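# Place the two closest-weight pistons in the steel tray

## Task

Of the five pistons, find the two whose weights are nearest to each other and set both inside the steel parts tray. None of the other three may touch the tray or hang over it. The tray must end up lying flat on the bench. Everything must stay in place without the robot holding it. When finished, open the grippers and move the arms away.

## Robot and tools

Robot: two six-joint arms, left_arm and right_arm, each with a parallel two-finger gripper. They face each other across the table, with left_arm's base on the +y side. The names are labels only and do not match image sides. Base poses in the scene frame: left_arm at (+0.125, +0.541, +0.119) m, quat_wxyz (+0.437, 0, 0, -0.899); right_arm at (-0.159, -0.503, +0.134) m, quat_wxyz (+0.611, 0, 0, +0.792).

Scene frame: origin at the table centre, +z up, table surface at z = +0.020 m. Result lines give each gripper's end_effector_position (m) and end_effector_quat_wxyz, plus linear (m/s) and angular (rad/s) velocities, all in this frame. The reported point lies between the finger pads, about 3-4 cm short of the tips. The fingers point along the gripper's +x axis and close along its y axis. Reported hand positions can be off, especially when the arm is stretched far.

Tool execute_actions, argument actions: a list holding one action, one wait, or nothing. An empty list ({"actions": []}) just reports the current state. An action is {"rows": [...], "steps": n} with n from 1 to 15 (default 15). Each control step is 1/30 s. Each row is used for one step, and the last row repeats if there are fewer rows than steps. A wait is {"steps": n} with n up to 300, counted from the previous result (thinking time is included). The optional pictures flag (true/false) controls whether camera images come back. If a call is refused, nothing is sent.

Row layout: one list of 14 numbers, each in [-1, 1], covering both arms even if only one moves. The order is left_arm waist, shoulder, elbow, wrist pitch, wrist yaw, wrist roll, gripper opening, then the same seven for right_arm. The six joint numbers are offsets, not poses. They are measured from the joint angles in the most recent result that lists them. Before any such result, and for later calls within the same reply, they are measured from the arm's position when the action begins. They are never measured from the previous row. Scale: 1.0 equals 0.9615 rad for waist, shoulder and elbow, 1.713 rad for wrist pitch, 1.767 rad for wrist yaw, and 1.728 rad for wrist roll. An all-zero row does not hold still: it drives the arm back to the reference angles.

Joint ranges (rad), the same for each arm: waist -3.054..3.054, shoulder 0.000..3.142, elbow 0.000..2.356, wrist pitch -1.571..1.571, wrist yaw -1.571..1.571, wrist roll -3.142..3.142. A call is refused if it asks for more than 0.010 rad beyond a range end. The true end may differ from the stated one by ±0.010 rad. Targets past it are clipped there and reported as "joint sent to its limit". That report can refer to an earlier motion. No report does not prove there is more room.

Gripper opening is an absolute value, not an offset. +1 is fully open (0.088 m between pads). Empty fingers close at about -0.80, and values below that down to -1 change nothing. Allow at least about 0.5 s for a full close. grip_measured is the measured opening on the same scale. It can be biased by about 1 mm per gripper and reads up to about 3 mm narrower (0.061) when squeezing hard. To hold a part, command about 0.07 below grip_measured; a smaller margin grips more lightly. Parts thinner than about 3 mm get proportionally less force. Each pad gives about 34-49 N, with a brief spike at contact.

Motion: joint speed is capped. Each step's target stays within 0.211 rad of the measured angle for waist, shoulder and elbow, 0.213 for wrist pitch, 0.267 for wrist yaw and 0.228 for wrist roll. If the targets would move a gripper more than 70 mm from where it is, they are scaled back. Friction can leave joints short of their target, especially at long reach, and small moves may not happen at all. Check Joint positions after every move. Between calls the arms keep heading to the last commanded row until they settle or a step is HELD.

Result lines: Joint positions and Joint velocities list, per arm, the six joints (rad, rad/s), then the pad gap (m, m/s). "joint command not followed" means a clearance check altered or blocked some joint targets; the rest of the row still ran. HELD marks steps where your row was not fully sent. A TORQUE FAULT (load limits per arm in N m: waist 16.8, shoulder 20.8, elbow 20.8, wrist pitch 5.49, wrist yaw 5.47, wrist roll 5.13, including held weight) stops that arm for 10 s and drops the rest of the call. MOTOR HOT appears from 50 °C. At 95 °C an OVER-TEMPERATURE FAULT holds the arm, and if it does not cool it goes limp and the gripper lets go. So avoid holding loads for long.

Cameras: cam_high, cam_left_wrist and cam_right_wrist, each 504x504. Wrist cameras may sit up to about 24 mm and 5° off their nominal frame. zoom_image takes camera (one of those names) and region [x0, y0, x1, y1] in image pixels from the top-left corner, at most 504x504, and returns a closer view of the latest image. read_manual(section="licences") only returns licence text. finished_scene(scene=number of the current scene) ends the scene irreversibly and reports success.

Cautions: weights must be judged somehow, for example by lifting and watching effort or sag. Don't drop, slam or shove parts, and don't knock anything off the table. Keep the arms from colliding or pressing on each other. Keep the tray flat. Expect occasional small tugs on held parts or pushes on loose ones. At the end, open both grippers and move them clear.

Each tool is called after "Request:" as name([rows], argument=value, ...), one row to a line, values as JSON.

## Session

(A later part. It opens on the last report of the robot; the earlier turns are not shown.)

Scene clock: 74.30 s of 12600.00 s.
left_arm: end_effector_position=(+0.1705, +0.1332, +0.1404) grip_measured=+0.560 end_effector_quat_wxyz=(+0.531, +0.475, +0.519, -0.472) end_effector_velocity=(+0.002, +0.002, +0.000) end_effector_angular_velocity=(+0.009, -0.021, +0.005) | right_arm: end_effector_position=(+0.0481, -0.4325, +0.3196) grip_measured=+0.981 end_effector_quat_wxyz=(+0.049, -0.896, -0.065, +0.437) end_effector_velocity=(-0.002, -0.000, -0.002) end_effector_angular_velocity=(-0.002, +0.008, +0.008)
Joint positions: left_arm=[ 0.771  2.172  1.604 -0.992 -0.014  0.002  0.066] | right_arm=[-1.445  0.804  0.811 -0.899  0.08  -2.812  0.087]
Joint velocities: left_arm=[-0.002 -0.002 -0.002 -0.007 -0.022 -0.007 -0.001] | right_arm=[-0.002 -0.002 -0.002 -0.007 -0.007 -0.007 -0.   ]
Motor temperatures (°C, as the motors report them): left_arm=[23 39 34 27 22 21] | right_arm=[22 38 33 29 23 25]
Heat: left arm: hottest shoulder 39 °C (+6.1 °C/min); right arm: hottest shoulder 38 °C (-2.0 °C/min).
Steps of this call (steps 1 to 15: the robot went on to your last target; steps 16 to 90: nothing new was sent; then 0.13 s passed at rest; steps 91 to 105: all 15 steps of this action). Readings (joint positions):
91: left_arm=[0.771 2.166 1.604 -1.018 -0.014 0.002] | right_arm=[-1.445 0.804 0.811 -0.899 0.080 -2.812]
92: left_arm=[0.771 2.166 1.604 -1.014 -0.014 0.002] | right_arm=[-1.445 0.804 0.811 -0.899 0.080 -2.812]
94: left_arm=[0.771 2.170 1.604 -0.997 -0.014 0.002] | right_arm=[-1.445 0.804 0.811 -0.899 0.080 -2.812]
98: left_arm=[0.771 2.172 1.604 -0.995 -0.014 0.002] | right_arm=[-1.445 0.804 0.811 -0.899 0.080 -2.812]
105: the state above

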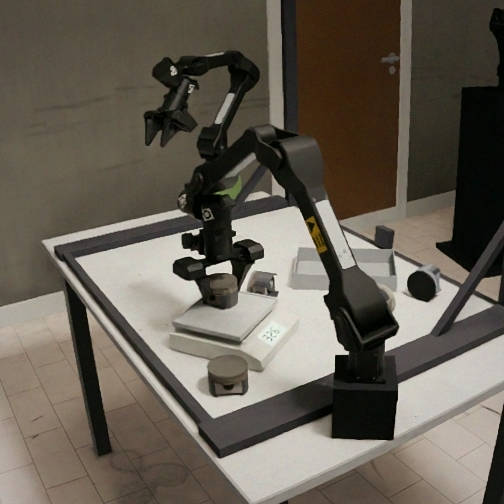

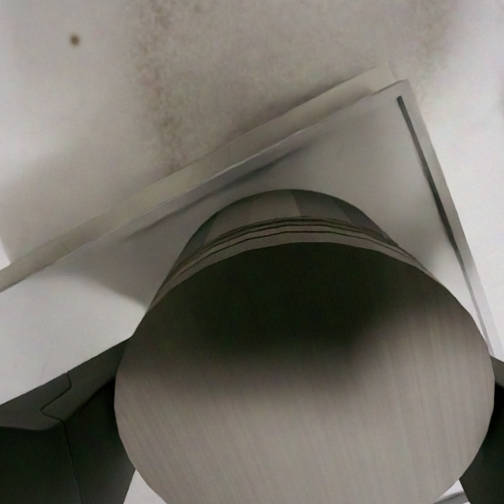

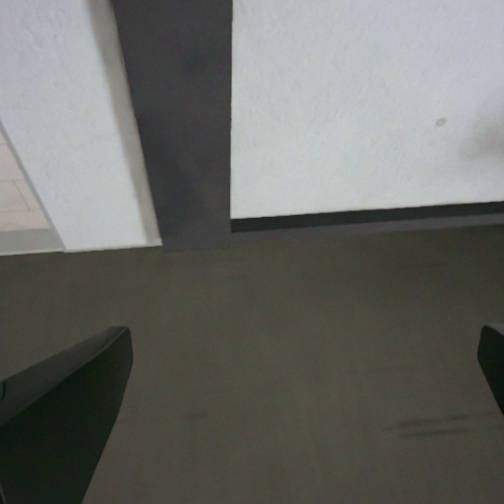

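Request:
execute_actions([
  {"rows":[[0,0,0,0,0,0,1,0,0,0,0,0,0,1],[0,0,0,0,0,0,1,0,0,0,0,0,0,1],[0,0,0,0,0,0,1,0,0,0,0,0,0,1],[0,0,0,0,0,0,1,0,0,0,0,0,0,1],[0,0,0,0,0,0,1,0,0,0,0,0,0,1],[0,0,0,0,0,0,1,0,0,0,0,0,0,1],[0,-0.04,0,-0.02,0,0,1,0,0,0,0,0,0,1],[0,-0.08,0,-0.04,0,0,1,0,0,0,0,0,0,1],[0,-0.12,0,-0.06,0,0,1,0,0,0,0,0,0,1],[0,-0.16,0,-0.08,0,0,1,0,0,0,0,0,0,1],[0,-0.2,0,-0.11,0,0,1,0,0,0,0,0,0,1]],"steps":15},
], pictures=false)

Request:
execute_actions([
  {"steps":10},
], pictures=false)

Request:
execute_actions([
  {"rows":[[0,-0.06,-0.05,0,0,0,1,0,0,0,0,0,0,1],[0,-0.12,-0.11,0,0,0,1,0,0,0,0,0,0,1],[0.05,-0.18,-0.17,0,0,0,1,0,0,0,0,0,0,1],[0.1,-0.24,-0.23,0,0,0,1,0,0,0,0,0,0,1],[0.15,-0.3,-0.29,0,0,0,1,0,0,0,0,0,0,1],[0.2,-0.36,-0.35,0,0,0,1,0,0,0,0,0,0,1],[0.25,-0.414,-0.41,0.02,0,0,1,0,0,0,0,0,0,1],[0.3,-0.414,-0.47,0.05,0,0,1,0,0,0,0,0,0,1],[0.35,-0.414,-0.53,0.08,0,0,1,0,0,0,0,0,0,1],[0.4,-0.414,-0.59,0.11,0,0,1,0,0,0,0,0,0,1],[0.456,-0.414,-0.65,0.13,0,0,1,0,0,0,0,0,0,1],[0.456,-0.414,-0.69,0.147,0,0,1,0,0,0,0,0,0,1]],"steps":15},
], pictures=false)

Request:
execute_actions([
  {"steps":20},
])

Request:
zoom_image(camera="cam_high", region=[230,300,320,370])

Scene clock: 85.90 s of 12600.00 s.
left_arm: end_effector_position=(+0.1676, +0.1605, +0.2092) grip_measured=+0.983 end_effector_quat_wxyz=(+0.535, +0.471, +0.515, -0.476) end_effector_velocity=(-0.000, +0.004, +0.215) end_effector_angular_velocity=(-0.453, -0.055, -0.010) | right_arm: end_effector_position=(+0.0481, -0.4325, +0.3196) grip_measured=+0.981 end_effector_quat_wxyz=(+0.049, -0.896, -0.065, +0.437) end_effector_velocity=(-0.002, -0.000, -0.002) end_effector_angular_velocity=(-0.011, +0.005, +0.019)
Joint positions: left_arm=[ 0.771  1.991  1.607 -1.162 -0.014  0.002  0.087] | right_arm=[-1.445  0.804  0.811 -0.899  0.08  -2.812  0.087]
Joint velocities: left_arm=[-0.002 -0.525  0.1   -0.168 -0.007  0.007  0.001] | right_arm=[-0.002 -0.002 -0.002 -0.007 -0.007 -0.022 -0.   ]
Motor temperatures (°C, as the motors report them): left_arm=[23 38 34 27 22 21] | right_arm=[22 37 33 29 23 25]
Heat: left arm: hottest shoulder 38 °C (+4.0 °C/min); right arm: hottest shoulder 37 °C (-2.0 °C/min).
Steps of this call (steps 1 to 15: the robot went on to your last target; steps 16 to 90: nothing new was sent; then 8.10 s passed at rest; steps 91 to 105: all 15 steps of this action). Readings (joint positions):
91: left_arm=[0.771 2.172 1.604 -0.992 -0.014 0.002] | right_arm=[-1.445 0.804 0.811 -0.899 0.080 -2.812]
92: left_arm=[0.771 2.172 1.604 -0.991 -0.014 0.002] | right_arm=[-1.445 0.804 0.811 -0.899 0.080 -2.812]
94: left_arm=[0.771 2.172 1.604 -0.991 -0.014 0.002] | right_arm=[-1.445 0.804 0.811 -0.899 0.080 -2.812]
98: left_arm=[0.771 2.162 1.604 -1.011 -0.014 0.002] | right_arm=[-1.445 0.804 0.811 -0.899 0.080 -2.812]
105: the state above

Scene clock: 86.23 s of 12600.00 s.
left_arm: end_effector_position=(+0.1673, +0.1634, +0.2162) grip_measured=+0.985 end_effector_quat_wxyz=(+0.536, +0.470, +0.514, -0.477) end_effector_velocity=(-0.000, +0.002, +0.000) end_effector_angular_velocity=(+0.008, -0.006, +0.005) | right_arm: end_effector_position=(+0.0481, -0.4325, +0.3196) grip_measured=+0.981 end_effector_quat_wxyz=(+0.049, -0.896, -0.065, +0.437) end_effector_velocity=(-0.001, +0.000, +0.000) end_effector_angular_velocity=(-0.009, +0.001, +0.019)
Joint positions: left_arm=[ 0.771  1.973  1.609 -1.179 -0.014  0.002  0.087] | right_arm=[-1.445  0.804  0.811 -0.899  0.08  -2.812  0.087]
Joint velocities: left_arm=[-0.002 -0.002 -0.002 -0.007 -0.007 -0.007 -0.   ] | right_arm=[-0.002 -0.002  0.002 -0.007 -0.007 -0.022 -0.   ]
Motor temperatures (°C, as the motors report them): left_arm=[23 38 34 27 22 21] | right_arm=[22 37 33 29 23 25]
Heat: left arm: hottest shoulder 38 °C (+4.0 °C/min); right arm: hottest shoulder 37 °C (-2.0 °C/min).
Steps of this call (steps 1 to 10: the robot went on to your last target). Readings (joint positions):
1: left_arm=[0.771 1.977 1.610 -1.166 -0.014 0.002] | right_arm=[-1.445 0.804 0.811 -0.899 0.080 -2.812]
2: left_arm=[0.771 1.971 1.611 -1.170 -0.014 0.002] | right_arm=[-1.445 0.804 0.811 -0.899 0.080 -2.812]
4: left_arm=[0.771 1.971 1.611 -1.175 -0.014 0.002] | right_arm=[-1.445 0.804 0.811 -0.899 0.080 -2.812]
8: left_arm=[0.771 1.973 1.609 -1.179 -0.014 0.002] | right_arm=[-1.445 0.804 0.811 -0.899 0.080 -2.812]
10: the state above

Scene clock: 86.73 s of 12600.00 s.
left_arm: end_effector_position=(+0.2612, +0.3196, +0.1792) grip_measured=+0.985 end_effector_quat_wxyz=(+0.621, +0.354, +0.609, -0.345) end_effector_velocity=(-0.049, +0.150, -0.168) end_effector_angular_velocity=(+0.416, +0.241, +0.137) | right_arm: end_effector_position=(+0.0481, -0.4325, +0.3196) grip_measured=+0.981 end_effector_quat_wxyz=(+0.049, -0.896, -0.065, +0.437) end_effector_velocity=(+0.001, -0.000, +0.001) end_effector_angular_velocity=(-0.004, -0.013, +0.014)
Joint positions: left_arm=[ 1.205  1.579  0.978 -0.963 -0.02   0.002  0.087] | right_arm=[-1.445  0.804  0.811 -0.899  0.08  -2.812  0.087]
Joint velocities: left_arm=[ 0.129  0.056 -0.652  0.227 -0.007 -0.007  0.   ] | right_arm=[-0.007 -0.007 -0.002  0.007 -0.007 -0.022 -0.   ]
Motor temperatures (°C, as the motors report them): left_arm=[23 38 34 27 22 21] | right_arm=[22 37 33 29 23 25]
Heat: left arm: hottest shoulder 38 °C (+4.1 °C/min); right arm: hottest shoulder 37 °C (-2.0 °C/min).
Steps of this call (steps 1 to 15: all 15 steps of this action). Readings (joint positions):
1: left_arm=[0.771 1.967 1.603 -1.175 -0.014 0.002] | right_arm=[-1.445 0.804 0.811 -0.899 0.080 -2.812]
2: left_arm=[0.771 1.951 1.580 -1.171 -0.014 0.002] | right_arm=[-1.445 0.804 0.811 -0.899 0.080 -2.812]
4: left_arm=[0.784 1.883 1.498 -1.172 -0.010 0.002] | right_arm=[-1.445 0.804 0.811 -0.899 0.080 -2.812]
8: left_arm=[0.945 1.664 1.294 -1.153 -0.011 0.002] | right_arm=[-1.445 0.804 0.811 -0.899 0.080 -2.812]
15: the state above

Scene clock: 87.40 s of 12600.00 s.
left_arm: end_effector_position=(+0.2615, +0.3192, +0.1739) grip_measured=+0.985 end_effector_quat_wxyz=(+0.624, +0.350, +0.606, -0.347) end_effector_velocity=(-0.003, +0.006, -0.000) end_effector_angular_velocity=(+0.022, +0.005, +0.005) | right_arm: end_effector_position=(+0.0481, -0.4325, +0.3196) grip_measured=+0.981 end_effector_quat_wxyz=(+0.049, -0.896, -0.065, +0.437) end_effector_velocity=(-0.002, +0.001, -0.002) end_effector_angular_velocity=(-0.002, +0.008, +0.013)
Joint positions: left_arm=[ 1.207  1.579  0.956 -0.929 -0.016  0.002  0.087] | right_arm=[-1.445  0.804  0.811 -0.899  0.08  -2.812  0.087]
Joint velocities: left_arm=[-0.002 -0.007 -0.007 -0.022 -0.007 -0.007 -0.   ] | right_arm=[ 0.002 -0.002 -0.002 -0.007 -0.007 -0.007  0.   ]
Motor temperatures (°C, as the motors report them): left_arm=[23 38 34 27 22 21] | right_arm=[22 37 33 29 23 25]
Heat: left arm: hottest shoulder 38 °C (+4.0 °C/min); right arm: hottest shoulder 37 °C (-2.0 °C/min).
Steps of this call (steps 1 to 20: the robot went on to your last target). Readings (joint positions):
1: left_arm=[1.207 1.579 0.963 -0.953 -0.019 0.002] | right_arm=[-1.445 0.804 0.811 -0.899 0.080 -2.812]
2: left_arm=[1.207 1.579 0.957 -0.944 -0.017 0.002] | right_arm=[-1.445 0.804 0.811 -0.899 0.080 -2.812]
4: left_arm=[1.207 1.579 0.957 -0.930 -0.016 0.002] | right_arm=[-1.445 0.804 0.811 -0.899 0.080 -2.812]
8: left_arm=[1.207 1.579 0.956 -0.929 -0.016 0.002] | right_arm=[-1.445 0.804 0.811 -0.899 0.080 -2.812]
20: the state above

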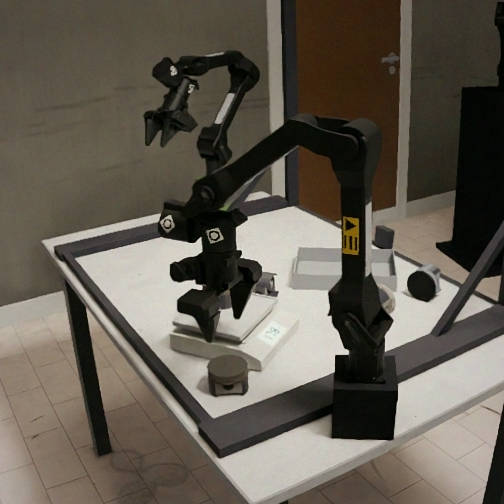

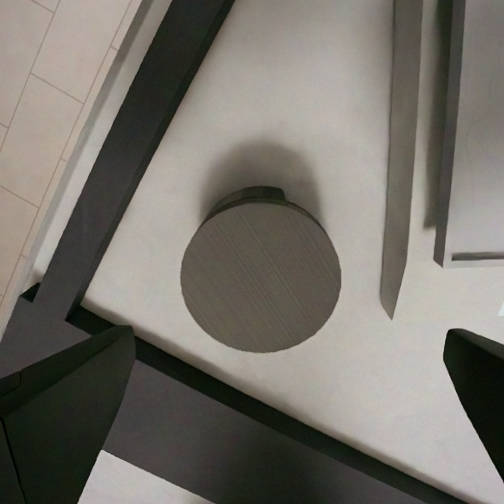

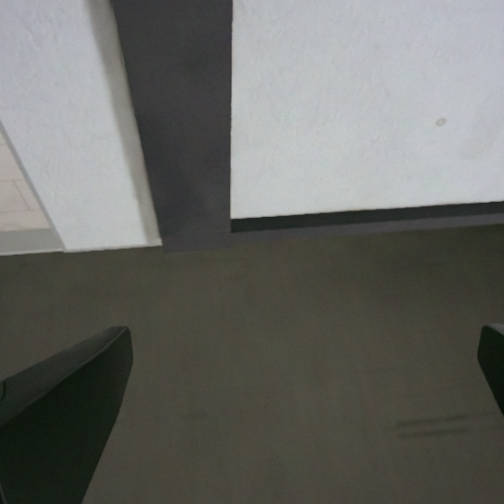

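Region (230, 300, 320, 370) of cam_high's 504x504 image, scaled by 5.600, with more detail than that image has.

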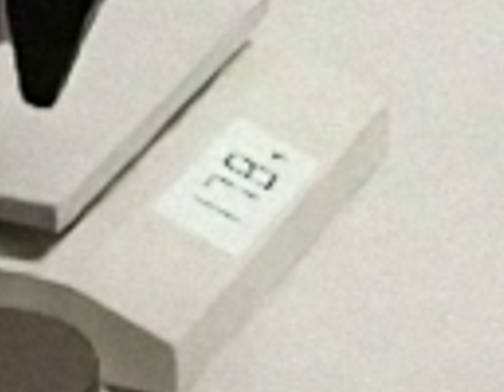

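Request:
execute_actions([
  {"rows":[[0.02,0.015,-0.027,0.02,0,0.05,1,0,0,0,0,0,0,1],[0.038,0.03,-0.054,0.04,0,0.1,1,0,0,0,0,0,0,1],[0.038,0.05,-0.08,0.065,0,0.15,1,0,0,0,0,0,0,1],[0.038,0.07,-0.11,0.085,0,0.2,1,0,0,0,0,0,0,1],[0.038,0.085,-0.135,0.11,0,0.23,1,0,0,0,0,0,0,1],[0.038,0.1,-0.163,0.129,0,0.23,1,0,0,0,0,0,0,1]],"steps":15},
])

Scene clock: 93.13 s of 12600.00 s.
left_arm: end_effector_position=(+0.2633, +0.3317, +0.1205) grip_measured=+0.985 end_effector_quat_wxyz=(+0.545, +0.458, +0.541, -0.448) end_effector_velocity=(-0.006, +0.006, -0.002) end_effector_angular_velocity=(+0.023, +0.024, -0.024) | right_arm: end_effector_position=(+0.0481, -0.4325, +0.3196) grip_measured=+0.981 end_effector_quat_wxyz=(+0.049, -0.896, -0.065, +0.437) end_effector_velocity=(-0.003, -0.003, -0.003) end_effector_angular_velocity=(-0.009, +0.019, -0.013)
Joint positions: left_arm=[ 1.239  1.666  0.807 -0.71  -0.016  0.395  0.087] | right_arm=[-1.445  0.804  0.811 -0.899  0.08  -2.812  0.087]
Joint velocities: left_arm=[-0.002  0.002 -0.007 -0.022  0.007  0.022 -0.   ] | right_arm=[-0.002 -0.002 -0.002 -0.022  0.007  0.007 -0.   ]
Motor temperatures (°C, as the motors report them): left_arm=[23 37 34 27 22 21] | right_arm=[22 37 34 29 23 25]
Heat: left arm: hottest shoulder 37 °C (+3.0 °C/min); right arm: hottest shoulder 37 °C (-2.0 °C/min).
Steps of this call (steps 1 to 15: the robot went on to your last target; steps 16 to 90: nothing new was sent; then 2.23 s passed at rest; steps 91 to 105: all 15 steps of this action). Readings (joint positions):
91: left_arm=[1.208 1.579 0.953 -0.922 -0.016 0.020] | right_arm=[-1.445 0.804 0.811 -0.899 0.080 -2.812]
92: left_arm=[1.214 1.580 0.944 -0.903 -0.016 0.065] | right_arm=[-1.445 0.804 0.811 -0.899 0.080 -2.812]
94: left_arm=[1.230 1.594 0.915 -0.846 -0.016 0.191] | right_arm=[-1.445 0.804 0.811 -0.899 0.080 -2.812]
98: left_arm=[1.239 1.653 0.831 -0.746 -0.016 0.356] | right_arm=[-1.445 0.804 0.811 -0.899 0.080 -2.812]
105: the state above

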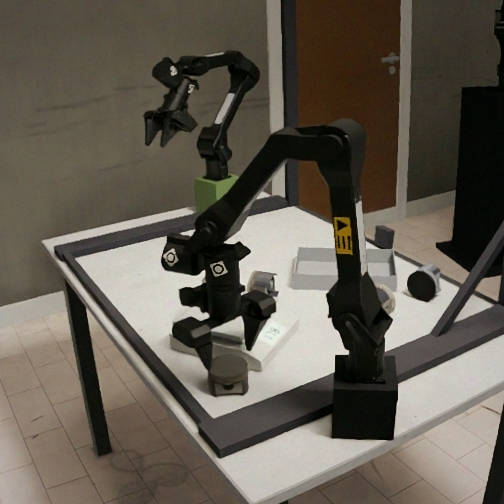

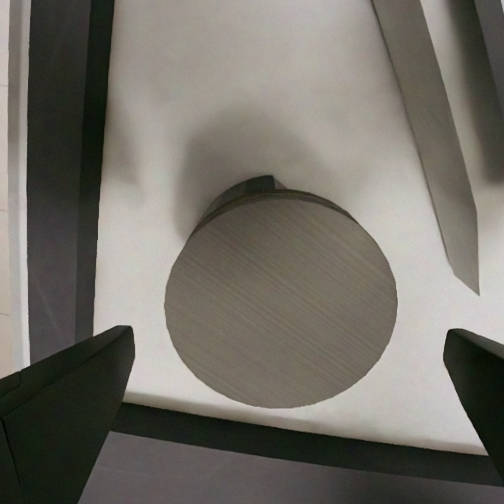

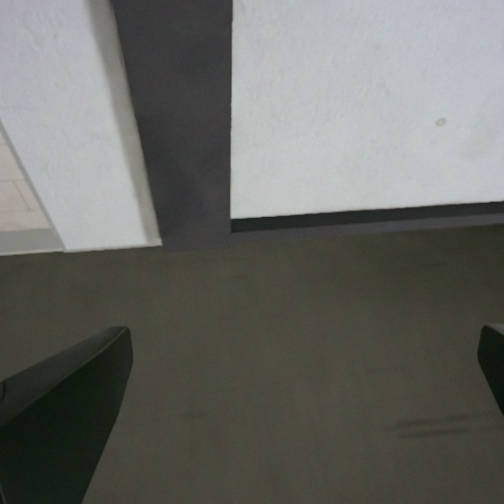

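Request:
execute_actions([
  {"rows":[[0.01,0.02,-0.012,0.015,0,0.05,0.9,0,0,0,0,0,0,1],[0.01,0.045,-0.025,0.035,0,0.08,0.9,0,0,0,0,0,0,1],[0.01,0.07,-0.04,0.055,0,0.08,0.9,0,0,0,0,0,0,1],[0.01,0.095,-0.055,0.075,0,0.08,0.9,0,0,0,0,0,0,1],[0.01,0.125,-0.07,0.1,0,0.08,0.9,0,0,0,0,0,0,1],[0.01,0.151,-0.084,0.123,0,0.08,0.9,0,0,0,0,0,0,1]],"steps":15},
], pictures=false)

Request:
execute_actions([
  {"rows":[[0,0,0,0,0,0,0.8,0,0,0,0,0,0,1],[0,0,0,0,0,0,0.7,0,0,0,0,0,0,1],[0,0,0,0,0,0,0.6,0,0,0,0,0,0,1],[0,0,0,0,0,0,0.48,0,0,0,0,0,0,1]],"steps":12},
])

Scene clock: 100.57 s of 12600.00 s.
left_arm: end_effector_position=(+0.2645, +0.3326, +0.0755) grip_measured=+0.903 end_effector_quat_wxyz=(+0.514, +0.493, +0.511, -0.482) end_effector_velocity=(+0.002, +0.001, -0.001) end_effector_angular_velocity=(+0.010, -0.020, -0.024) | right_arm: end_effector_position=(+0.0481, -0.4325, +0.3196) grip_measured=+0.981 end_effector_quat_wxyz=(+0.049, -0.896, -0.065, +0.437) end_effector_velocity=(+0.001, -0.000, -0.000) end_effector_angular_velocity=(-0.007, -0.004, +0.014)
Joint positions: left_arm=[ 1.245  1.799  0.732 -0.503 -0.016  0.53   0.083] | right_arm=[-1.445  0.804  0.811 -0.899  0.08  -2.812  0.087]
Joint velocities: left_arm=[-0.002  0.002 -0.002  0.007 -0.022  0.022 -0.   ] | right_arm=[-0.007  0.002 -0.002  0.007 -0.007 -0.022  0.   ]
Motor temperatures (°C, as the motors report them): left_arm=[23 36 34 27 22 21] | right_arm=[22 37 34 29 23 25]
Heat: left arm: hottest shoulder 36 °C (+2.0 °C/min); right arm: hottest shoulder 37 °C (-2.0 °C/min).
Steps of this call (steps 1 to 15: the robot went on to your last target; steps 16 to 90: nothing new was sent; then 3.93 s passed at rest; steps 91 to 105: all 15 steps of this action). Readings (joint positions):
91: left_arm=[1.240 1.667 0.806 -0.706 -0.016 0.417] | right_arm=[-1.445 0.804 0.811 -0.899 0.080 -2.812]
92: left_arm=[1.242 1.672 0.803 -0.691 -0.016 0.452] | right_arm=[-1.445 0.804 0.811 -0.899 0.080 -2.812]
94: left_arm=[1.244 1.697 0.792 -0.639 -0.016 0.497] | right_arm=[-1.445 0.804 0.811 -0.899 0.080 -2.812]
98: left_arm=[1.245 1.780 0.748 -0.537 -0.016 0.524] | right_arm=[-1.445 0.804 0.811 -0.899 0.080 -2.812]
105: the state above

Scene clock: 100.97 s of 12600.00 s.
left_arm: end_effector_position=(+0.2646, +0.3328, +0.0755) grip_measured=+0.615 end_effector_quat_wxyz=(+0.514, +0.493, +0.511, -0.482) end_effector_velocity=(-0.003, +0.001, +0.000) end_effector_angular_velocity=(+0.002, +0.010, +0.005) | right_arm: end_effector_position=(+0.0481, -0.4325, +0.3196) grip_measured=+0.981 end_effector_quat_wxyz=(+0.049, -0.896, -0.065, +0.437) end_effector_velocity=(-0.002, -0.000, -0.002) end_effector_angular_velocity=(+0.007, +0.010, -0.004)
Joint positions: left_arm=[ 1.245  1.799  0.732 -0.503 -0.017  0.53   0.069] | right_arm=[-1.445  0.804  0.811 -0.899  0.08  -2.812  0.087]
Joint velocities: left_arm=[-0.002 -0.002 -0.002 -0.007  0.007 -0.007 -0.   ] | right_arm=[-0.002 -0.002 -0.002 -0.007 -0.007  0.007 -0.   ]
Motor temperatures (°C, as the motors report them): left_arm=[23 36 34 27 22 21] | right_arm=[22 37 34 29 23 25]
Heat: left arm: hottest shoulder 36 °C (+2.0 °C/min); right arm: hottest shoulder 37 °C (-2.0 °C/min).
Steps of this call (steps 1 to 12: all 12 steps of this action). Readings (joint positions):
1: left_arm=[1.245 1.799 0.732 -0.503 -0.016 0.530] | right_arm=[-1.445 0.804 0.811 -0.899 0.080 -2.812]
2: left_arm=[1.245 1.799 0.732 -0.503 -0.016 0.530] | right_arm=[-1.445 0.804 0.811 -0.899 0.080 -2.812]
4: left_arm=[1.245 1.799 0.732 -0.502 -0.017 0.530] | right_arm=[-1.445 0.804 0.811 -0.899 0.080 -2.812]
8: left_arm=[1.245 1.799 0.732 -0.503 -0.017 0.530] | right_arm=[-1.445 0.804 0.811 -0.899 0.080 -2.812]
12: the state above

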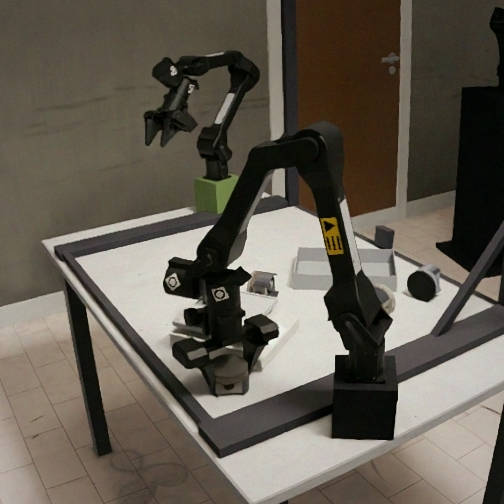

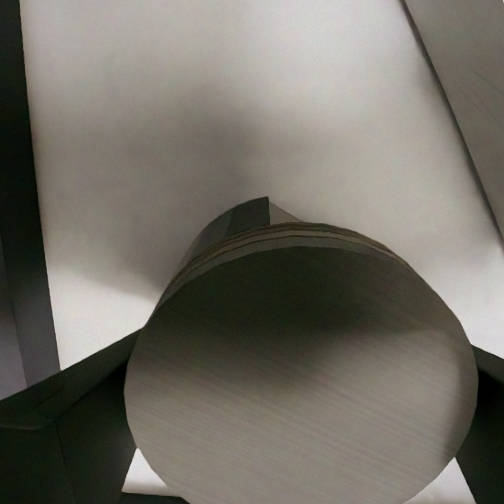

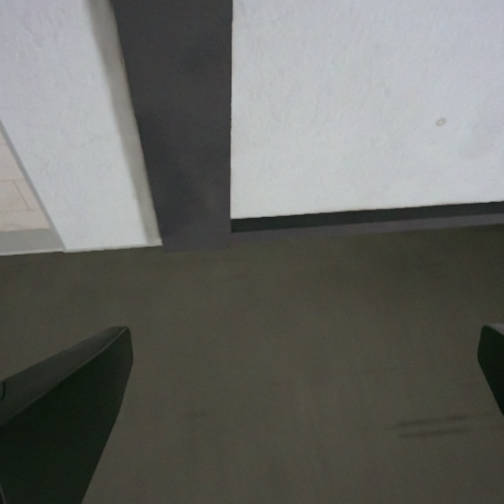

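Request:
execute_actions([
  {"rows":[[0,-0.04,0.02,-0.035,0,0,0.54,0,0,0,0,0,0,1],[0,-0.08,0.04,-0.07,0,0,0.54,0,0,0,0,0,0,1],[0,-0.12,0.065,-0.105,0,0,0.54,0,0,0,0,0,0,1],[0,-0.15,0.1,-0.14,0,0,0.54,0,0,0,0,0,0,1],[0,-0.18,0.14,-0.18,0,0,0.54,0,0,0,0,0,0,1],[0,-0.21,0.19,-0.22,0,0,0.54,0,0,0,0,0,0,1],[0,-0.23,0.233,-0.258,0,0,0.54,0,0,0,0,0,0,1]],"steps":15},
], pictures=false)

Request:
execute_actions([
  {"rows":[[-0.05,0.02,0.03,0,0,-0.03,0.54,0,0,0,0,0,0,1],[-0.1,0.05,0.06,0,0,-0.06,0.54,0,0,0,0,0,0,1],[-0.15,0.08,0.09,0,0,-0.1,0.54,0,0,0,0,0,0,1],[-0.2,0.11,0.12,0,0,-0.1,0.54,0,0,0,0,0,0,1],[-0.25,0.14,0.15,0,0,-0.1,0.54,0,0,0,0,0,0,1],[-0.3,0.17,0.18,0,0,-0.1,0.54,0,0,0,0,0,0,1],[-0.35,0.2,0.21,0,0,-0.1,0.54,0,0,0,0,0,0,1],[-0.38,0.23,0.235,0,0,-0.1,0.54,0,0,0,0,0,0,1],[-0.4,0.256,0.253,0,0,-0.1,0.54,0,0,0,0,0,0,1]],"steps":15},
], pictures=false)

Request:
execute_actions([
  {"steps":10},
])

Scene clock: 110.60 s of 12600.00 s.
left_arm: end_effector_position=(+0.2682, +0.3274, +0.1733) grip_measured=+0.615 end_effector_quat_wxyz=(+0.515, +0.493, +0.509, -0.482) end_effector_velocity=(-0.016, +0.026, -0.001) end_effector_angular_velocity=(+0.112, +0.065, +0.005) | right_arm: end_effector_position=(+0.0481, -0.4325, +0.3196) grip_measured=+0.981 end_effector_quat_wxyz=(+0.049, -0.896, -0.065, +0.437) end_effector_velocity=(-0.005, +0.001, -0.004) end_effector_angular_velocity=(-0.006, +0.023, +0.028)
Joint positions: left_arm=[ 1.245  1.579  0.954 -0.941 -0.017  0.53   0.069] | right_arm=[-1.445  0.804  0.811 -0.899  0.08  -2.812  0.087]
Joint velocities: left_arm=[-0.002 -0.007 -0.012 -0.125 -0.007 -0.007 -0.   ] | right_arm=[-0.002 -0.002 -0.002 -0.022 -0.022 -0.022 -0.   ]
Motor temperatures (°C, as the motors report them): left_arm=[23 35 33 27 22 21] | right_arm=[22 37 34 29 23 25]
Heat: left arm: hottest shoulder 35 °C (+0.0 °C/min); right arm: hottest shoulder 37 °C (-1.0 °C/min).
Steps of this call (steps 1 to 15: the robot went on to your last target; steps 16 to 90: nothing new was sent; then 6.13 s passed at rest; steps 91 to 105: all 15 steps of this action). Readings (joint positions):
91: left_arm=[1.245 1.795 0.734 -0.510 -0.017 0.530] | right_arm=[-1.445 0.804 0.811 -0.899 0.080 -2.812]
92: left_arm=[1.245 1.787 0.741 -0.541 -0.017 0.530] | right_arm=[-1.445 0.804 0.811 -0.899 0.080 -2.812]
94: left_arm=[1.245 1.746 0.761 -0.640 -0.017 0.530] | right_arm=[-1.445 0.804 0.811 -0.899 0.080 -2.812]
98: left_arm=[1.245 1.637 0.882 -0.852 -0.017 0.530] | right_arm=[-1.445 0.804 0.811 -0.899 0.080 -2.812]
105: the state above

Scene clock: 111.10 s of 12600.00 s.
left_arm: end_effector_position=(+0.1873, +0.2311, +0.1641) grip_measured=+0.615 end_effector_quat_wxyz=(+0.458, +0.545, +0.454, -0.536) end_effector_velocity=(+0.021, +0.003, -0.008) end_effector_angular_velocity=(+0.049, -0.088, +0.059) | right_arm: end_effector_position=(+0.0481, -0.4325, +0.3196) grip_measured=+0.981 end_effector_quat_wxyz=(+0.049, -0.896, -0.065, +0.437) end_effector_velocity=(-0.001, +0.000, +0.000) end_effector_angular_velocity=(-0.000, +0.003, +0.008)
Joint positions: left_arm=[ 0.857  1.812  1.18  -0.939 -0.013  0.361  0.069] | right_arm=[-1.445  0.804  0.811 -0.899  0.08  -2.812  0.087]
Joint velocities: left_arm=[ 0.022  0.042  0.017 -0.007 -0.095 -0.037 -0.   ] | right_arm=[-0.002 -0.002  0.002 -0.007 -0.007 -0.007 -0.   ]
Motor temperatures (°C, as the motors report them): left_arm=[23 35 33 27 22 21] | right_arm=[22 37 34 29 23 25]
Heat: left arm: hottest shoulder 35 °C (+0.0 °C/min); right arm: hottest shoulder 37 °C (-1.0 °C/min).
Steps of this call (steps 1 to 15: all 15 steps of this action). Readings (joint positions):
1: left_arm=[1.240 1.582 0.954 -0.943 -0.019 0.518] | right_arm=[-1.445 0.804 0.811 -0.899 0.080 -2.812]
2: left_arm=[1.225 1.588 0.963 -0.945 -0.023 0.492] | right_arm=[-1.445 0.804 0.811 -0.899 0.080 -2.812]
4: left_arm=[1.162 1.622 1.002 -0.945 -0.023 0.421] | right_arm=[-1.445 0.804 0.811 -0.899 0.080 -2.812]
8: left_arm=[0.979 1.727 1.112 -0.940 -0.020 0.372] | right_arm=[-1.445 0.804 0.811 -0.899 0.080 -2.812]
15: the state above

Scene clock: 111.43 s of 12600.00 s.
left_arm: end_effector_position=(+0.1883, +0.2299, +0.1647) grip_measured=+0.615 end_effector_quat_wxyz=(+0.460, +0.544, +0.453, -0.536) end_effector_velocity=(+0.003, +0.002, -0.000) end_effector_angular_velocity=(+0.014, -0.035, +0.015) | right_arm: end_effector_position=(+0.0481, -0.4325, +0.3196) grip_measured=+0.981 end_effector_quat_wxyz=(+0.049, -0.896, -0.065, +0.437) end_effector_velocity=(-0.004, -0.002, -0.003) end_effector_angular_velocity=(-0.036, +0.012, +0.026)
Joint positions: left_arm=[ 0.858  1.814  1.185 -0.939 -0.015  0.36   0.069] | right_arm=[-1.445  0.804  0.811 -0.899  0.08  -2.812  0.087]
Joint velocities: left_arm=[-0.007  0.002  0.002 -0.007 -0.037 -0.022 -0.   ] | right_arm=[ 0.002 -0.002 -0.002 -0.022  0.007 -0.037 -0.   ]
Motor temperatures (°C, as the motors report them): left_arm=[23 35 33 27 22 21] | right_arm=[22 37 34 29 23 25]
Heat: left arm: hottest shoulder 35 °C (+0.0 °C/min); right arm: hottest shoulder 37 °C (-1.0 °C/min).
Steps of this call (steps 1 to 10: the robot went on to your last target). Readings (joint positions):
1: left_arm=[0.857 1.813 1.181 -0.939 -0.014 0.360] | right_arm=[-1.445 0.804 0.811 -0.899 0.080 -2.812]
2: left_arm=[0.858 1.814 1.182 -0.939 -0.015 0.360] | right_arm=[-1.445 0.804 0.811 -0.899 0.080 -2.812]
4: left_arm=[0.858 1.814 1.184 -0.939 -0.015 0.360] | right_arm=[-1.445 0.804 0.811 -0.899 0.080 -2.812]
8: left_arm=[0.858 1.814 1.185 -0.939 -0.015 0.360] | right_arm=[-1.445 0.804 0.811 -0.899 0.080 -2.812]
10: the state above

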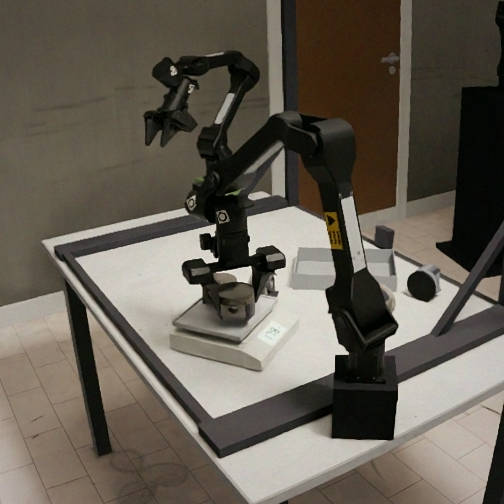

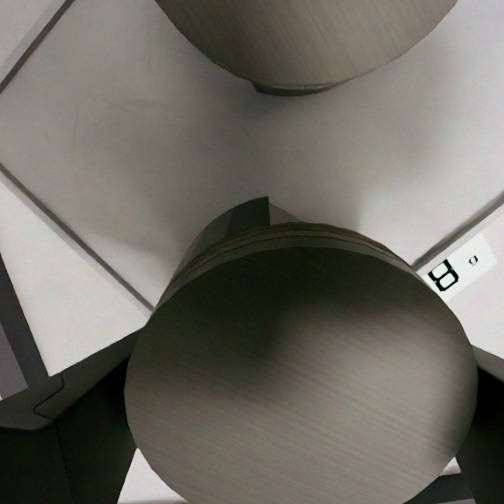

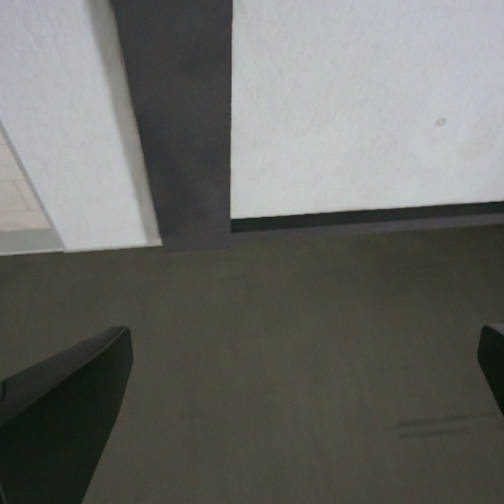

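Request:
execute_actions([
  {"rows":[[0,0.015,0,0.008,0,0,0.54,0,0,0,0,0,0,1],[0,0.03,0,0.016,0,0,0.54,0,0,0,0,0,0,1],[0,0.045,0,0.025,0,0,0.54,0,0,0,0,0,0,1],[0,0.06,0,0.033,0,0,0.54,0,0,0,0,0,0,1],[0,0.075,0,0.041,0,0,0.54,0,0,0,0,0,0,1],[0,0.085,0,0.046,0,0,0.54,0,0,0,0,0,0,1],[0,0.095,0,0.05,0,0,0.54,0,0,0,0,0,0,1],[0,0.105,0,0.052,0,0,0.54,0,0,0,0,0,0,1]],"steps":15},
])

Scene clock: 115.43 s of 12600.00 s.
left_arm: end_effector_position=(+0.1908, +0.2172, +0.1405) grip_measured=+0.615 end_effector_quat_wxyz=(+0.461, +0.543, +0.452, -0.537) end_effector_velocity=(+0.001, +0.006, +0.000) end_effector_angular_velocity=(+0.023, -0.003, +0.024) | right_arm: end_effector_position=(+0.0481, -0.4325, +0.3196) grip_measured=+0.981 end_effector_quat_wxyz=(+0.049, -0.896, -0.065, +0.437) end_effector_velocity=(-0.002, +0.001, -0.002) end_effector_angular_velocity=(+0.007, +0.010, +0.001)
Joint positions: left_arm=[ 0.858  1.894  1.185 -0.855 -0.015  0.36   0.069] | right_arm=[-1.445  0.804  0.811 -0.899  0.08  -2.812  0.087]
Joint velocities: left_arm=[ 0.002 -0.002 -0.002 -0.022 -0.007 -0.022 -0.   ] | right_arm=[ 0.002 -0.002 -0.002 -0.007 -0.007  0.007 -0.   ]
Motor temperatures (°C, as the motors report them): left_arm=[23 35 34 27 22 21] | right_arm=[22 37 34 29 23 25]
Heat: left arm: hottest shoulder 35 °C (-1.0 °C/min); right arm: hottest shoulder 37 °C (-1.0 °C/min).
Steps of this call (steps 1 to 15: the robot went on to your last target; steps 16 to 90: nothing new was sent; then 0.50 s passed at rest; steps 91 to 105: all 15 steps of this action). Readings (joint positions):
91: left_arm=[0.858 1.814 1.185 -0.939 -0.015 0.360] | right_arm=[-1.445 0.804 0.811 -0.899 0.080 -2.812]
92: left_arm=[0.858 1.817 1.185 -0.935 -0.015 0.360] | right_arm=[-1.445 0.804 0.811 -0.899 0.080 -2.812]
94: left_arm=[0.858 1.831 1.185 -0.910 -0.015 0.360] | right_arm=[-1.445 0.804 0.811 -0.899 0.080 -2.812]
98: left_arm=[0.858 1.880 1.185 -0.870 -0.015 0.360] | right_arm=[-1.445 0.804 0.811 -0.899 0.080 -2.812]
105: the state above

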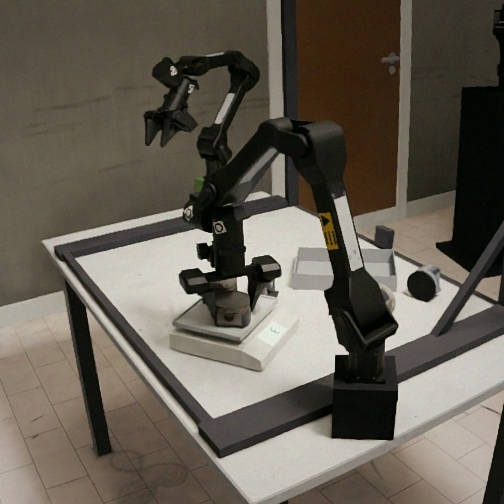

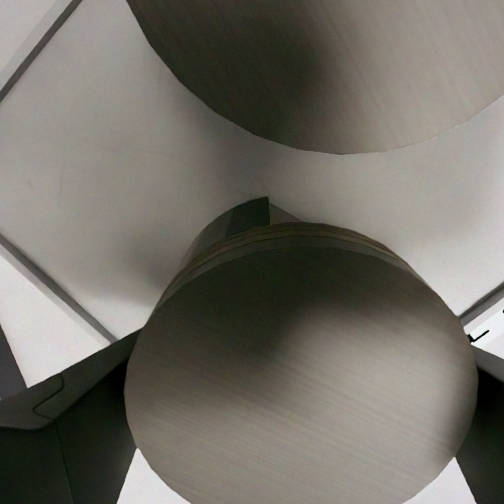

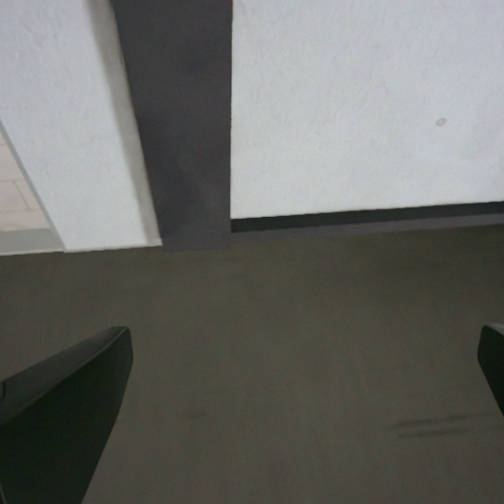

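Request:
execute_actions([
  {"rows":[[0,0,0,0,0,0,0.95,0,0,0,0,0,0,1]],"steps":15},
], pictures=false)

Request:
execute_actions([
  {"steps":35},
])

Request:
zoom_image(camera="cam_high", region=[230,300,320,370])

Scene clock: 125.50 s of 12600.00 s.
left_arm: end_effector_position=(+0.1908, +0.2170, +0.1405) grip_measured=+0.946 end_effector_quat_wxyz=(+0.462, +0.543, +0.452, -0.537) end_effector_velocity=(-0.000, +0.002, +0.002) end_effector_angular_velocity=(+0.004, -0.007, -0.010) | right_arm: end_effector_position=(+0.0481, -0.4325, +0.3196) grip_measured=+0.981 end_effector_quat_wxyz=(+0.049, -0.896, -0.065, +0.437) end_effector_velocity=(-0.004, -0.001, -0.004) end_effector_angular_velocity=(-0.007, +0.021, +0.008)
Joint positions: left_arm=[ 0.858  1.894  1.185 -0.854 -0.015  0.36   0.085] | right_arm=[-1.445  0.804  0.811 -0.899  0.08  -2.812  0.087]
Joint velocities: left_arm=[-0.002 -0.007 -0.002 -0.007 -0.007  0.007  0.   ] | right_arm=[-0.002 -0.002 -0.002 -0.022 -0.007 -0.007 -0.   ]
Motor temperatures (°C, as the motors report them): left_arm=[23 34 34 27 22 21] | right_arm=[22 37 34 29 23 25]
Heat: left arm: hottest shoulder 34 °C (-3.0 °C/min); right arm: hottest shoulder 37 °C (-1.0 °C/min).
Steps of this call (steps 1 to 15: the robot went on to your last target; steps 16 to 90: nothing new was sent; then 6.57 s passed at rest; steps 91 to 105: all 15 steps of this action). Readings (joint positions):
91: left_arm=[0.858 1.894 1.185 -0.854 -0.015 0.360] | right_arm=[-1.445 0.804 0.811 -0.899 0.080 -2.812]
92: left_arm=[0.858 1.894 1.185 -0.854 -0.015 0.360] | right_arm=[-1.445 0.804 0.811 -0.899 0.080 -2.812]
94: left_arm=[0.858 1.894 1.185 -0.854 -0.015 0.360] | right_arm=[-1.445 0.804 0.811 -0.899 0.080 -2.812]
98: left_arm=[0.858 1.894 1.185 -0.854 -0.015 0.360] | right_arm=[-1.445 0.804 0.811 -0.899 0.080 -2.812]
105: the state above

Scene clock: 126.67 s of 12600.00 s.
left_arm: end_effector_position=(+0.1908, +0.2170, +0.1405) grip_measured=+0.947 end_effector_quat_wxyz=(+0.462, +0.543, +0.452, -0.537) end_effector_velocity=(+0.000, -0.001, +0.000) end_effector_angular_velocity=(-0.006, -0.009, -0.010) | right_arm: end_effector_position=(+0.0481, -0.4325, +0.3196) grip_measured=+0.981 end_effector_quat_wxyz=(+0.049, -0.896, -0.065, +0.437) end_effector_velocity=(-0.001, -0.002, -0.001) end_effector_angular_velocity=(-0.021, +0.001, +0.010)
Joint positions: left_arm=[ 0.858  1.894  1.185 -0.854 -0.015  0.36   0.085] | right_arm=[-1.445  0.804  0.811 -0.899  0.08  -2.812  0.087]
Joint velocities: left_arm=[-0.002 -0.002 -0.002  0.007 -0.007  0.007 -0.   ] | right_arm=[-0.002 -0.002 -0.002 -0.007  0.007 -0.022 -0.   ]
Motor temperatures (°C, as the motors report them): left_arm=[23 34 34 27 22 21] | right_arm=[22 37 34 29 23 25]
Heat: left arm: hottest shoulder 34 °C (-4.1 °C/min); right arm: hottest shoulder 37 °C (-1.0 °C/min).
Steps of this call (steps 1 to 15: the robot went on to your last target; steps 16 to 35: nothing new was sent). Readings (joint positions):
1: left_arm=[0.858 1.894 1.185 -0.854 -0.015 0.360] | right_arm=[-1.445 0.804 0.811 -0.899 0.080 -2.812]
2: left_arm=[0.858 1.894 1.185 -0.854 -0.015 0.360] | right_arm=[-1.445 0.804 0.811 -0.899 0.080 -2.812]
4: left_arm=[0.858 1.894 1.185 -0.854 -0.015 0.360] | right_arm=[-1.445 0.804 0.811 -0.899 0.080 -2.812]
8: left_arm=[0.858 1.894 1.185 -0.854 -0.015 0.360] | right_arm=[-1.445 0.804 0.811 -0.899 0.080 -2.812]
35: the state above
All arms were judged still, so your last target was given up. Only a new action makes them travel on or press farther. Fingers that are still opening or closing keep moving.

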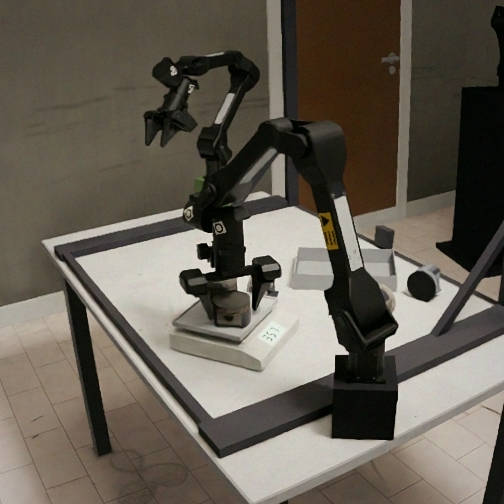

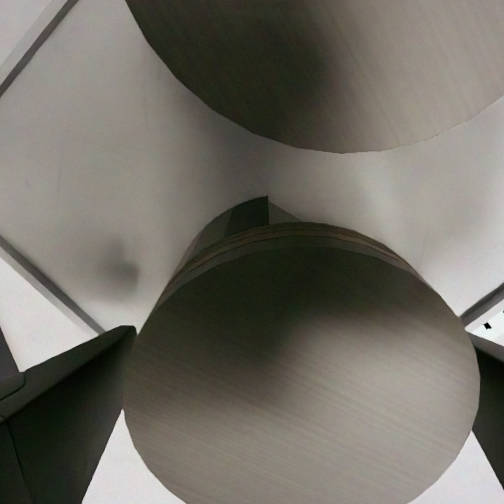

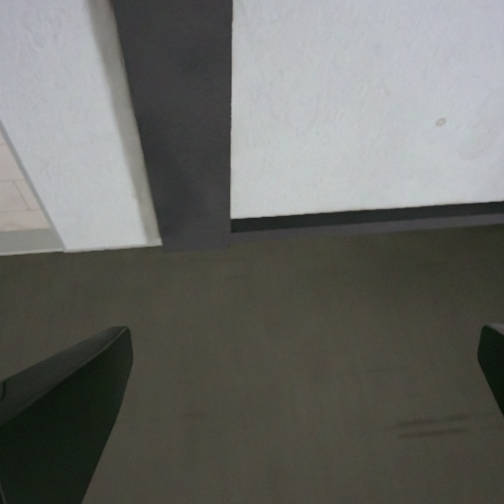

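Region (230, 300, 320, 370) of cam_high's 504x504 image, scaled by 5.600, with more detail than that image has.

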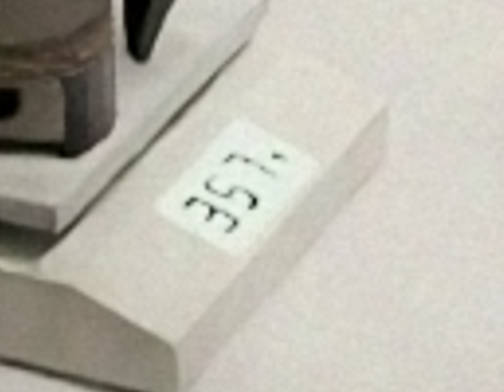

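Request:
execute_actions([
  {"rows":[[0,0,0,0,0,0,0.8,0,0,0,0,0,0,1],[0,0,0,0,0,0,0.7,0,0,0,0,0,0,1],[0,0,0,0,0,0,0.6,0,0,0,0,0,0,1],[0,0,0,0,0,0,0.53,0,0,0,0,0,0,1],[0,0,0,0,0,0,0.53,0,0,0,0,0,0,1],[0,0,0,0,0,0,0.53,0,0,0,0,0,0,1],[0,0,0,0,0,0,0.53,0,0,0,0,0,0,1],[0,0,0,0,0,0,0.53,0,0,0,0,0,0,1],[0,-0.03,0,-0.015,0,0,0.53,0,0,0,0,0,0,1],[0,-0.06,0,-0.03,0,0,0.53,0,0,0,0,0,0,1],[0,-0.09,0,-0.045,0,0,0.53,0,0,0,0,0,0,1],[0,-0.12,0,-0.065,0,0,0.53,0,0,0,0,0,0,1]],"steps":15},
], pictures=false)

Request:
execute_actions([
  {"steps":8},
], pictures=false)

Request:
execute_actions([
  {"rows":[[-0.04,0,0,0,0,-0.02,0.53,0,0,0,0,0,0,1],[-0.1,0,0,0,0,-0.04,0.53,0,0,0,0,0,0,1],[-0.17,0,0,0,0,-0.06,0.53,0,0,0,0,0,0,1],[-0.24,0,0,0,0,-0.08,0.53,0,0,0,0,0,0,1],[-0.31,0,0,0,0,-0.1,0.53,0,0,0,0,0,0,1],[-0.38,0,0,0,0,-0.12,0.53,0,0,0,0,0,0,1],[-0.45,0,0,0,0,-0.14,0.53,0,0,0,0,0,0,1],[-0.52,0,0.03,-0.01,0,-0.16,0.53,0,0,0,0,0,0,1],[-0.59,0.02,0.08,-0.02,0,-0.18,0.53,0,0,0,0,0,0,1],[-0.66,0.05,0.13,-0.03,0,-0.2,0.53,0,0,0,0,0,0,1],[-0.73,0.08,0.18,-0.04,0,-0.225,0.53,0,0,0,0,0,0,1],[-0.8,0.11,0.23,-0.05,0,-0.225,0.53,0,0,0,0,0,0,1],[-0.86,0.14,0.28,-0.06,0,-0.225,0.53,0,0,0,0,0,0,1],[-0.9,0.17,0.33,-0.07,0,-0.225,0.53,0,0,0,0,0,0,1],[-0.92,0.2,0.38,-0.08,0,-0.225,0.53,0,0,0,0,0,0,1]],"steps":15},
], pictures=false)

Request:
execute_actions([
  {"steps":15},
])

Scene clock: 142.23 s of 12600.00 s.
left_arm: end_effector_position=(+0.1882, +0.2327, +0.1667) grip_measured=+0.611 end_effector_quat_wxyz=(+0.458, +0.546, +0.455, -0.534) end_effector_velocity=(+0.004, -0.019, +0.120) end_effector_angular_velocity=(-0.389, -0.084, +0.005) | right_arm: end_effector_position=(+0.0481, -0.4325, +0.3196) grip_measured=+0.981 end_effector_quat_wxyz=(+0.049, -0.896, -0.065, +0.437) end_effector_velocity=(-0.004, -0.001, -0.004) end_effector_angular_velocity=(-0.007, +0.021, +0.008)
Joint positions: left_arm=[ 0.859  1.807  1.185 -0.954 -0.017  0.36   0.069] | right_arm=[-1.445  0.804  0.811 -0.899  0.08  -2.812  0.087]
Joint velocities: left_arm=[-0.002 -0.413 -0.007 -0.007 -0.007 -0.007 -0.   ] | right_arm=[-0.002 -0.002 -0.002 -0.022 -0.007 -0.007 -0.   ]
Motor temperatures (°C, as the motors report them): left_arm=[23 35 34 27 22 21] | right_arm=[22 37 34 30 23 25]
Heat: left arm: hottest shoulder 35 °C (-3.0 °C/min); right arm: hottest shoulder 37 °C (+0.0 °C/min).
Steps of this call (steps 1 to 90: nothing new was sent; then 12.07 s passed at rest; steps 91 to 105: all 15 steps of this action). Readings (joint positions):
91: left_arm=[0.858 1.894 1.185 -0.854 -0.015 0.360] | right_arm=[-1.445 0.804 0.811 -0.899 0.080 -2.812]
92: left_arm=[0.858 1.894 1.185 -0.854 -0.015 0.360] | right_arm=[-1.445 0.804 0.811 -0.899 0.080 -2.812]
94: left_arm=[0.858 1.894 1.185 -0.854 -0.015 0.360] | right_arm=[-1.445 0.804 0.811 -0.899 0.080 -2.812]
98: left_arm=[0.858 1.894 1.185 -0.854 -0.015 0.360] | right_arm=[-1.445 0.804 0.811 -0.899 0.080 -2.812]
105: the state above

Scene clock: 142.50 s of 12600.00 s.
left_arm: end_effector_position=(+0.1881, +0.2335, +0.1725) grip_measured=+0.611 end_effector_quat_wxyz=(+0.461, +0.544, +0.452, -0.536) end_effector_velocity=(-0.003, +0.003, -0.001) end_effector_angular_velocity=(+0.011, +0.010, -0.010) | right_arm: end_effector_position=(+0.0481, -0.4325, +0.3196) grip_measured=+0.981 end_effector_quat_wxyz=(+0.049, -0.896, -0.065, +0.437) end_effector_velocity=(-0.002, -0.000, -0.002) end_effector_angular_velocity=(-0.002, +0.008, +0.008)
Joint positions: left_arm=[ 0.859  1.788  1.185 -0.963 -0.017  0.36   0.069] | right_arm=[-1.445  0.804  0.811 -0.899  0.08  -2.812  0.087]
Joint velocities: left_arm=[-0.002 -0.002 -0.007 -0.007  0.007  0.007  0.   ] | right_arm=[-0.002 -0.002 -0.002 -0.007 -0.007 -0.007 -0.   ]
Motor temperatures (°C, as the motors report them): left_arm=[23 35 34 27 22 21] | right_arm=[22 37 34 30 23 25]
Heat: left arm: hottest shoulder 35 °C (-3.0 °C/min); right arm: hottest shoulder 37 °C (+0.0 °C/min).
Steps of this call (steps 1 to 8: the robot went on to your last target). Readings (joint positions):
1: left_arm=[0.859 1.796 1.185 -0.953 -0.017 0.360] | right_arm=[-1.445 0.804 0.811 -0.899 0.080 -2.812]
2: left_arm=[0.859 1.790 1.185 -0.954 -0.017 0.360] | right_arm=[-1.445 0.804 0.811 -0.899 0.080 -2.812]
4: left_arm=[0.859 1.788 1.185 -0.960 -0.017 0.360] | right_arm=[-1.445 0.804 0.811 -0.899 0.080 -2.812]
8: the state above

Scene clock: 143.00 s of 12600.00 s.
left_arm: end_effector_position=(-0.0575, +0.2317, +0.1958) grip_measured=+0.611 end_effector_quat_wxyz=(+0.363, +0.604, +0.336, -0.625) end_effector_velocity=(-0.599, +0.077, +0.093) end_effector_angular_velocity=(-0.072, +0.064, -1.295) | right_arm: end_effector_position=(+0.0481, -0.4325, +0.3196) grip_measured=+0.981 end_effector_quat_wxyz=(+0.049, -0.896, -0.065, +0.437) end_effector_velocity=(-0.003, -0.003, -0.003) end_effector_angular_velocity=(-0.018, +0.017, -0.001)
Joint positions: left_arm=[ 0.124  1.895  1.42  -1.051 -0.018 -0.004  0.069] | right_arm=[-1.445  0.804  0.811 -0.899  0.08  -2.812  0.087]
Joint velocities: left_arm=[-1.536  0.725  1.35  -0.535  0.007 -0.242 -0.   ] | right_arm=[-0.002 -0.002 -0.002 -0.022  0.007 -0.007 -0.   ]
Motor temperatures (°C, as the motors report them): left_arm=[23 35 34 27 22 21] | right_arm=[22 37 34 30 23 25]
Heat: left arm: hottest shoulder 35 °C (-3.0 °C/min); right arm: hottest shoulder 37 °C (+0.0 °C/min).
Steps of this call (steps 1 to 15: all 15 steps of this action). Readings (joint positions):
1: left_arm=[0.856 1.788 1.185 -0.963 -0.018 0.352] | right_arm=[-1.445 0.804 0.811 -0.899 0.080 -2.812]
2: left_arm=[0.845 1.788 1.185 -0.963 -0.022 0.335] | right_arm=[-1.445 0.804 0.811 -0.899 0.080 -2.812]
4: left_arm=[0.779 1.788 1.185 -0.963 -0.028 0.284] | right_arm=[-1.445 0.804 0.811 -0.899 0.080 -2.812]
8: left_arm=[0.532 1.788 1.189 -0.962 -0.020 0.159] | right_arm=[-1.445 0.804 0.811 -0.899 0.080 -2.812]
15: the state above

Scene clock: 143.50 s of 12600.00 s.
left_arm: end_effector_position=(-0.1146, +0.2473, +0.2004) grip_measured=+0.611 end_effector_quat_wxyz=(+0.321, +0.624, +0.298, -0.647) end_effector_velocity=(+0.001, -0.002, +0.003) end_effector_angular_velocity=(-0.006, -0.004, +0.010) | right_arm: end_effector_position=(+0.0481, -0.4325, +0.3196) grip_measured=+0.981 end_effector_quat_wxyz=(+0.049, -0.896, -0.065, +0.437) end_effector_velocity=(-0.002, -0.000, -0.002) end_effector_angular_velocity=(-0.011, +0.005, +0.019)
Joint positions: left_arm=[-0.026  1.967  1.537 -1.097 -0.016 -0.026  0.069] | right_arm=[-1.445  0.804  0.811 -0.899  0.08  -2.812  0.087]
Joint velocities: left_arm=[ 0.002 -0.002  0.007 -0.007 -0.007 -0.007 -0.   ] | right_arm=[-0.002 -0.002 -0.002 -0.007 -0.007 -0.022  0.   ]
Motor temperatures (°C, as the motors report them): left_arm=[23 35 34 27 22 21] | right_arm=[22 37 34 30 23 25]
Heat: left arm: hottest shoulder 35 °C (-3.0 °C/min); right arm: hottest shoulder 37 °C (+0.0 °C/min).
Steps of this call (steps 1 to 15: the robot went on to your last target). Readings (joint positions):
1: left_arm=[0.074 1.918 1.461 -1.063 -0.017 -0.011] | right_arm=[-1.445 0.804 0.811 -0.899 0.080 -2.812]
2: left_arm=[0.031 1.935 1.493 -1.068 -0.015 -0.015] | right_arm=[-1.445 0.804 0.811 -0.899 0.080 -2.812]
4: left_arm=[-0.026 1.954 1.524 -1.082 -0.008 -0.021] | right_arm=[-1.445 0.804 0.811 -0.899 0.080 -2.812]
8: left_arm=[-0.038 1.964 1.533 -1.096 -0.012 -0.025] | right_arm=[-1.445 0.804 0.811 -0.899 0.080 -2.812]
15: the state above

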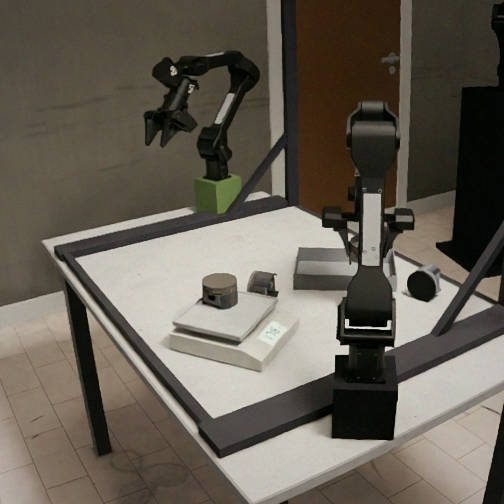

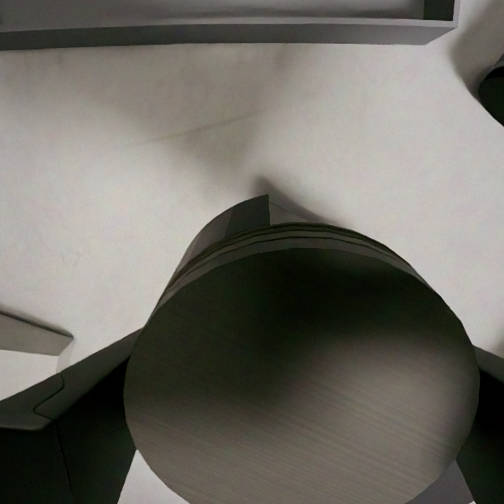

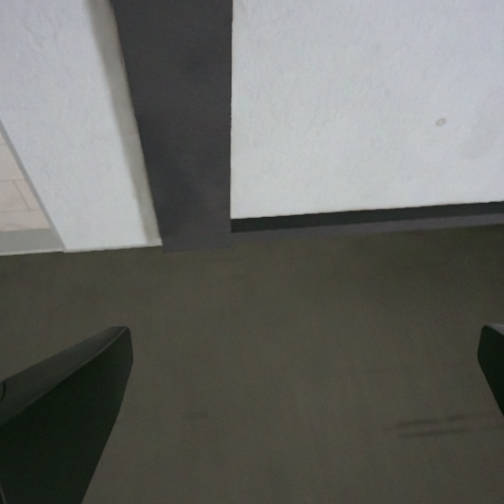

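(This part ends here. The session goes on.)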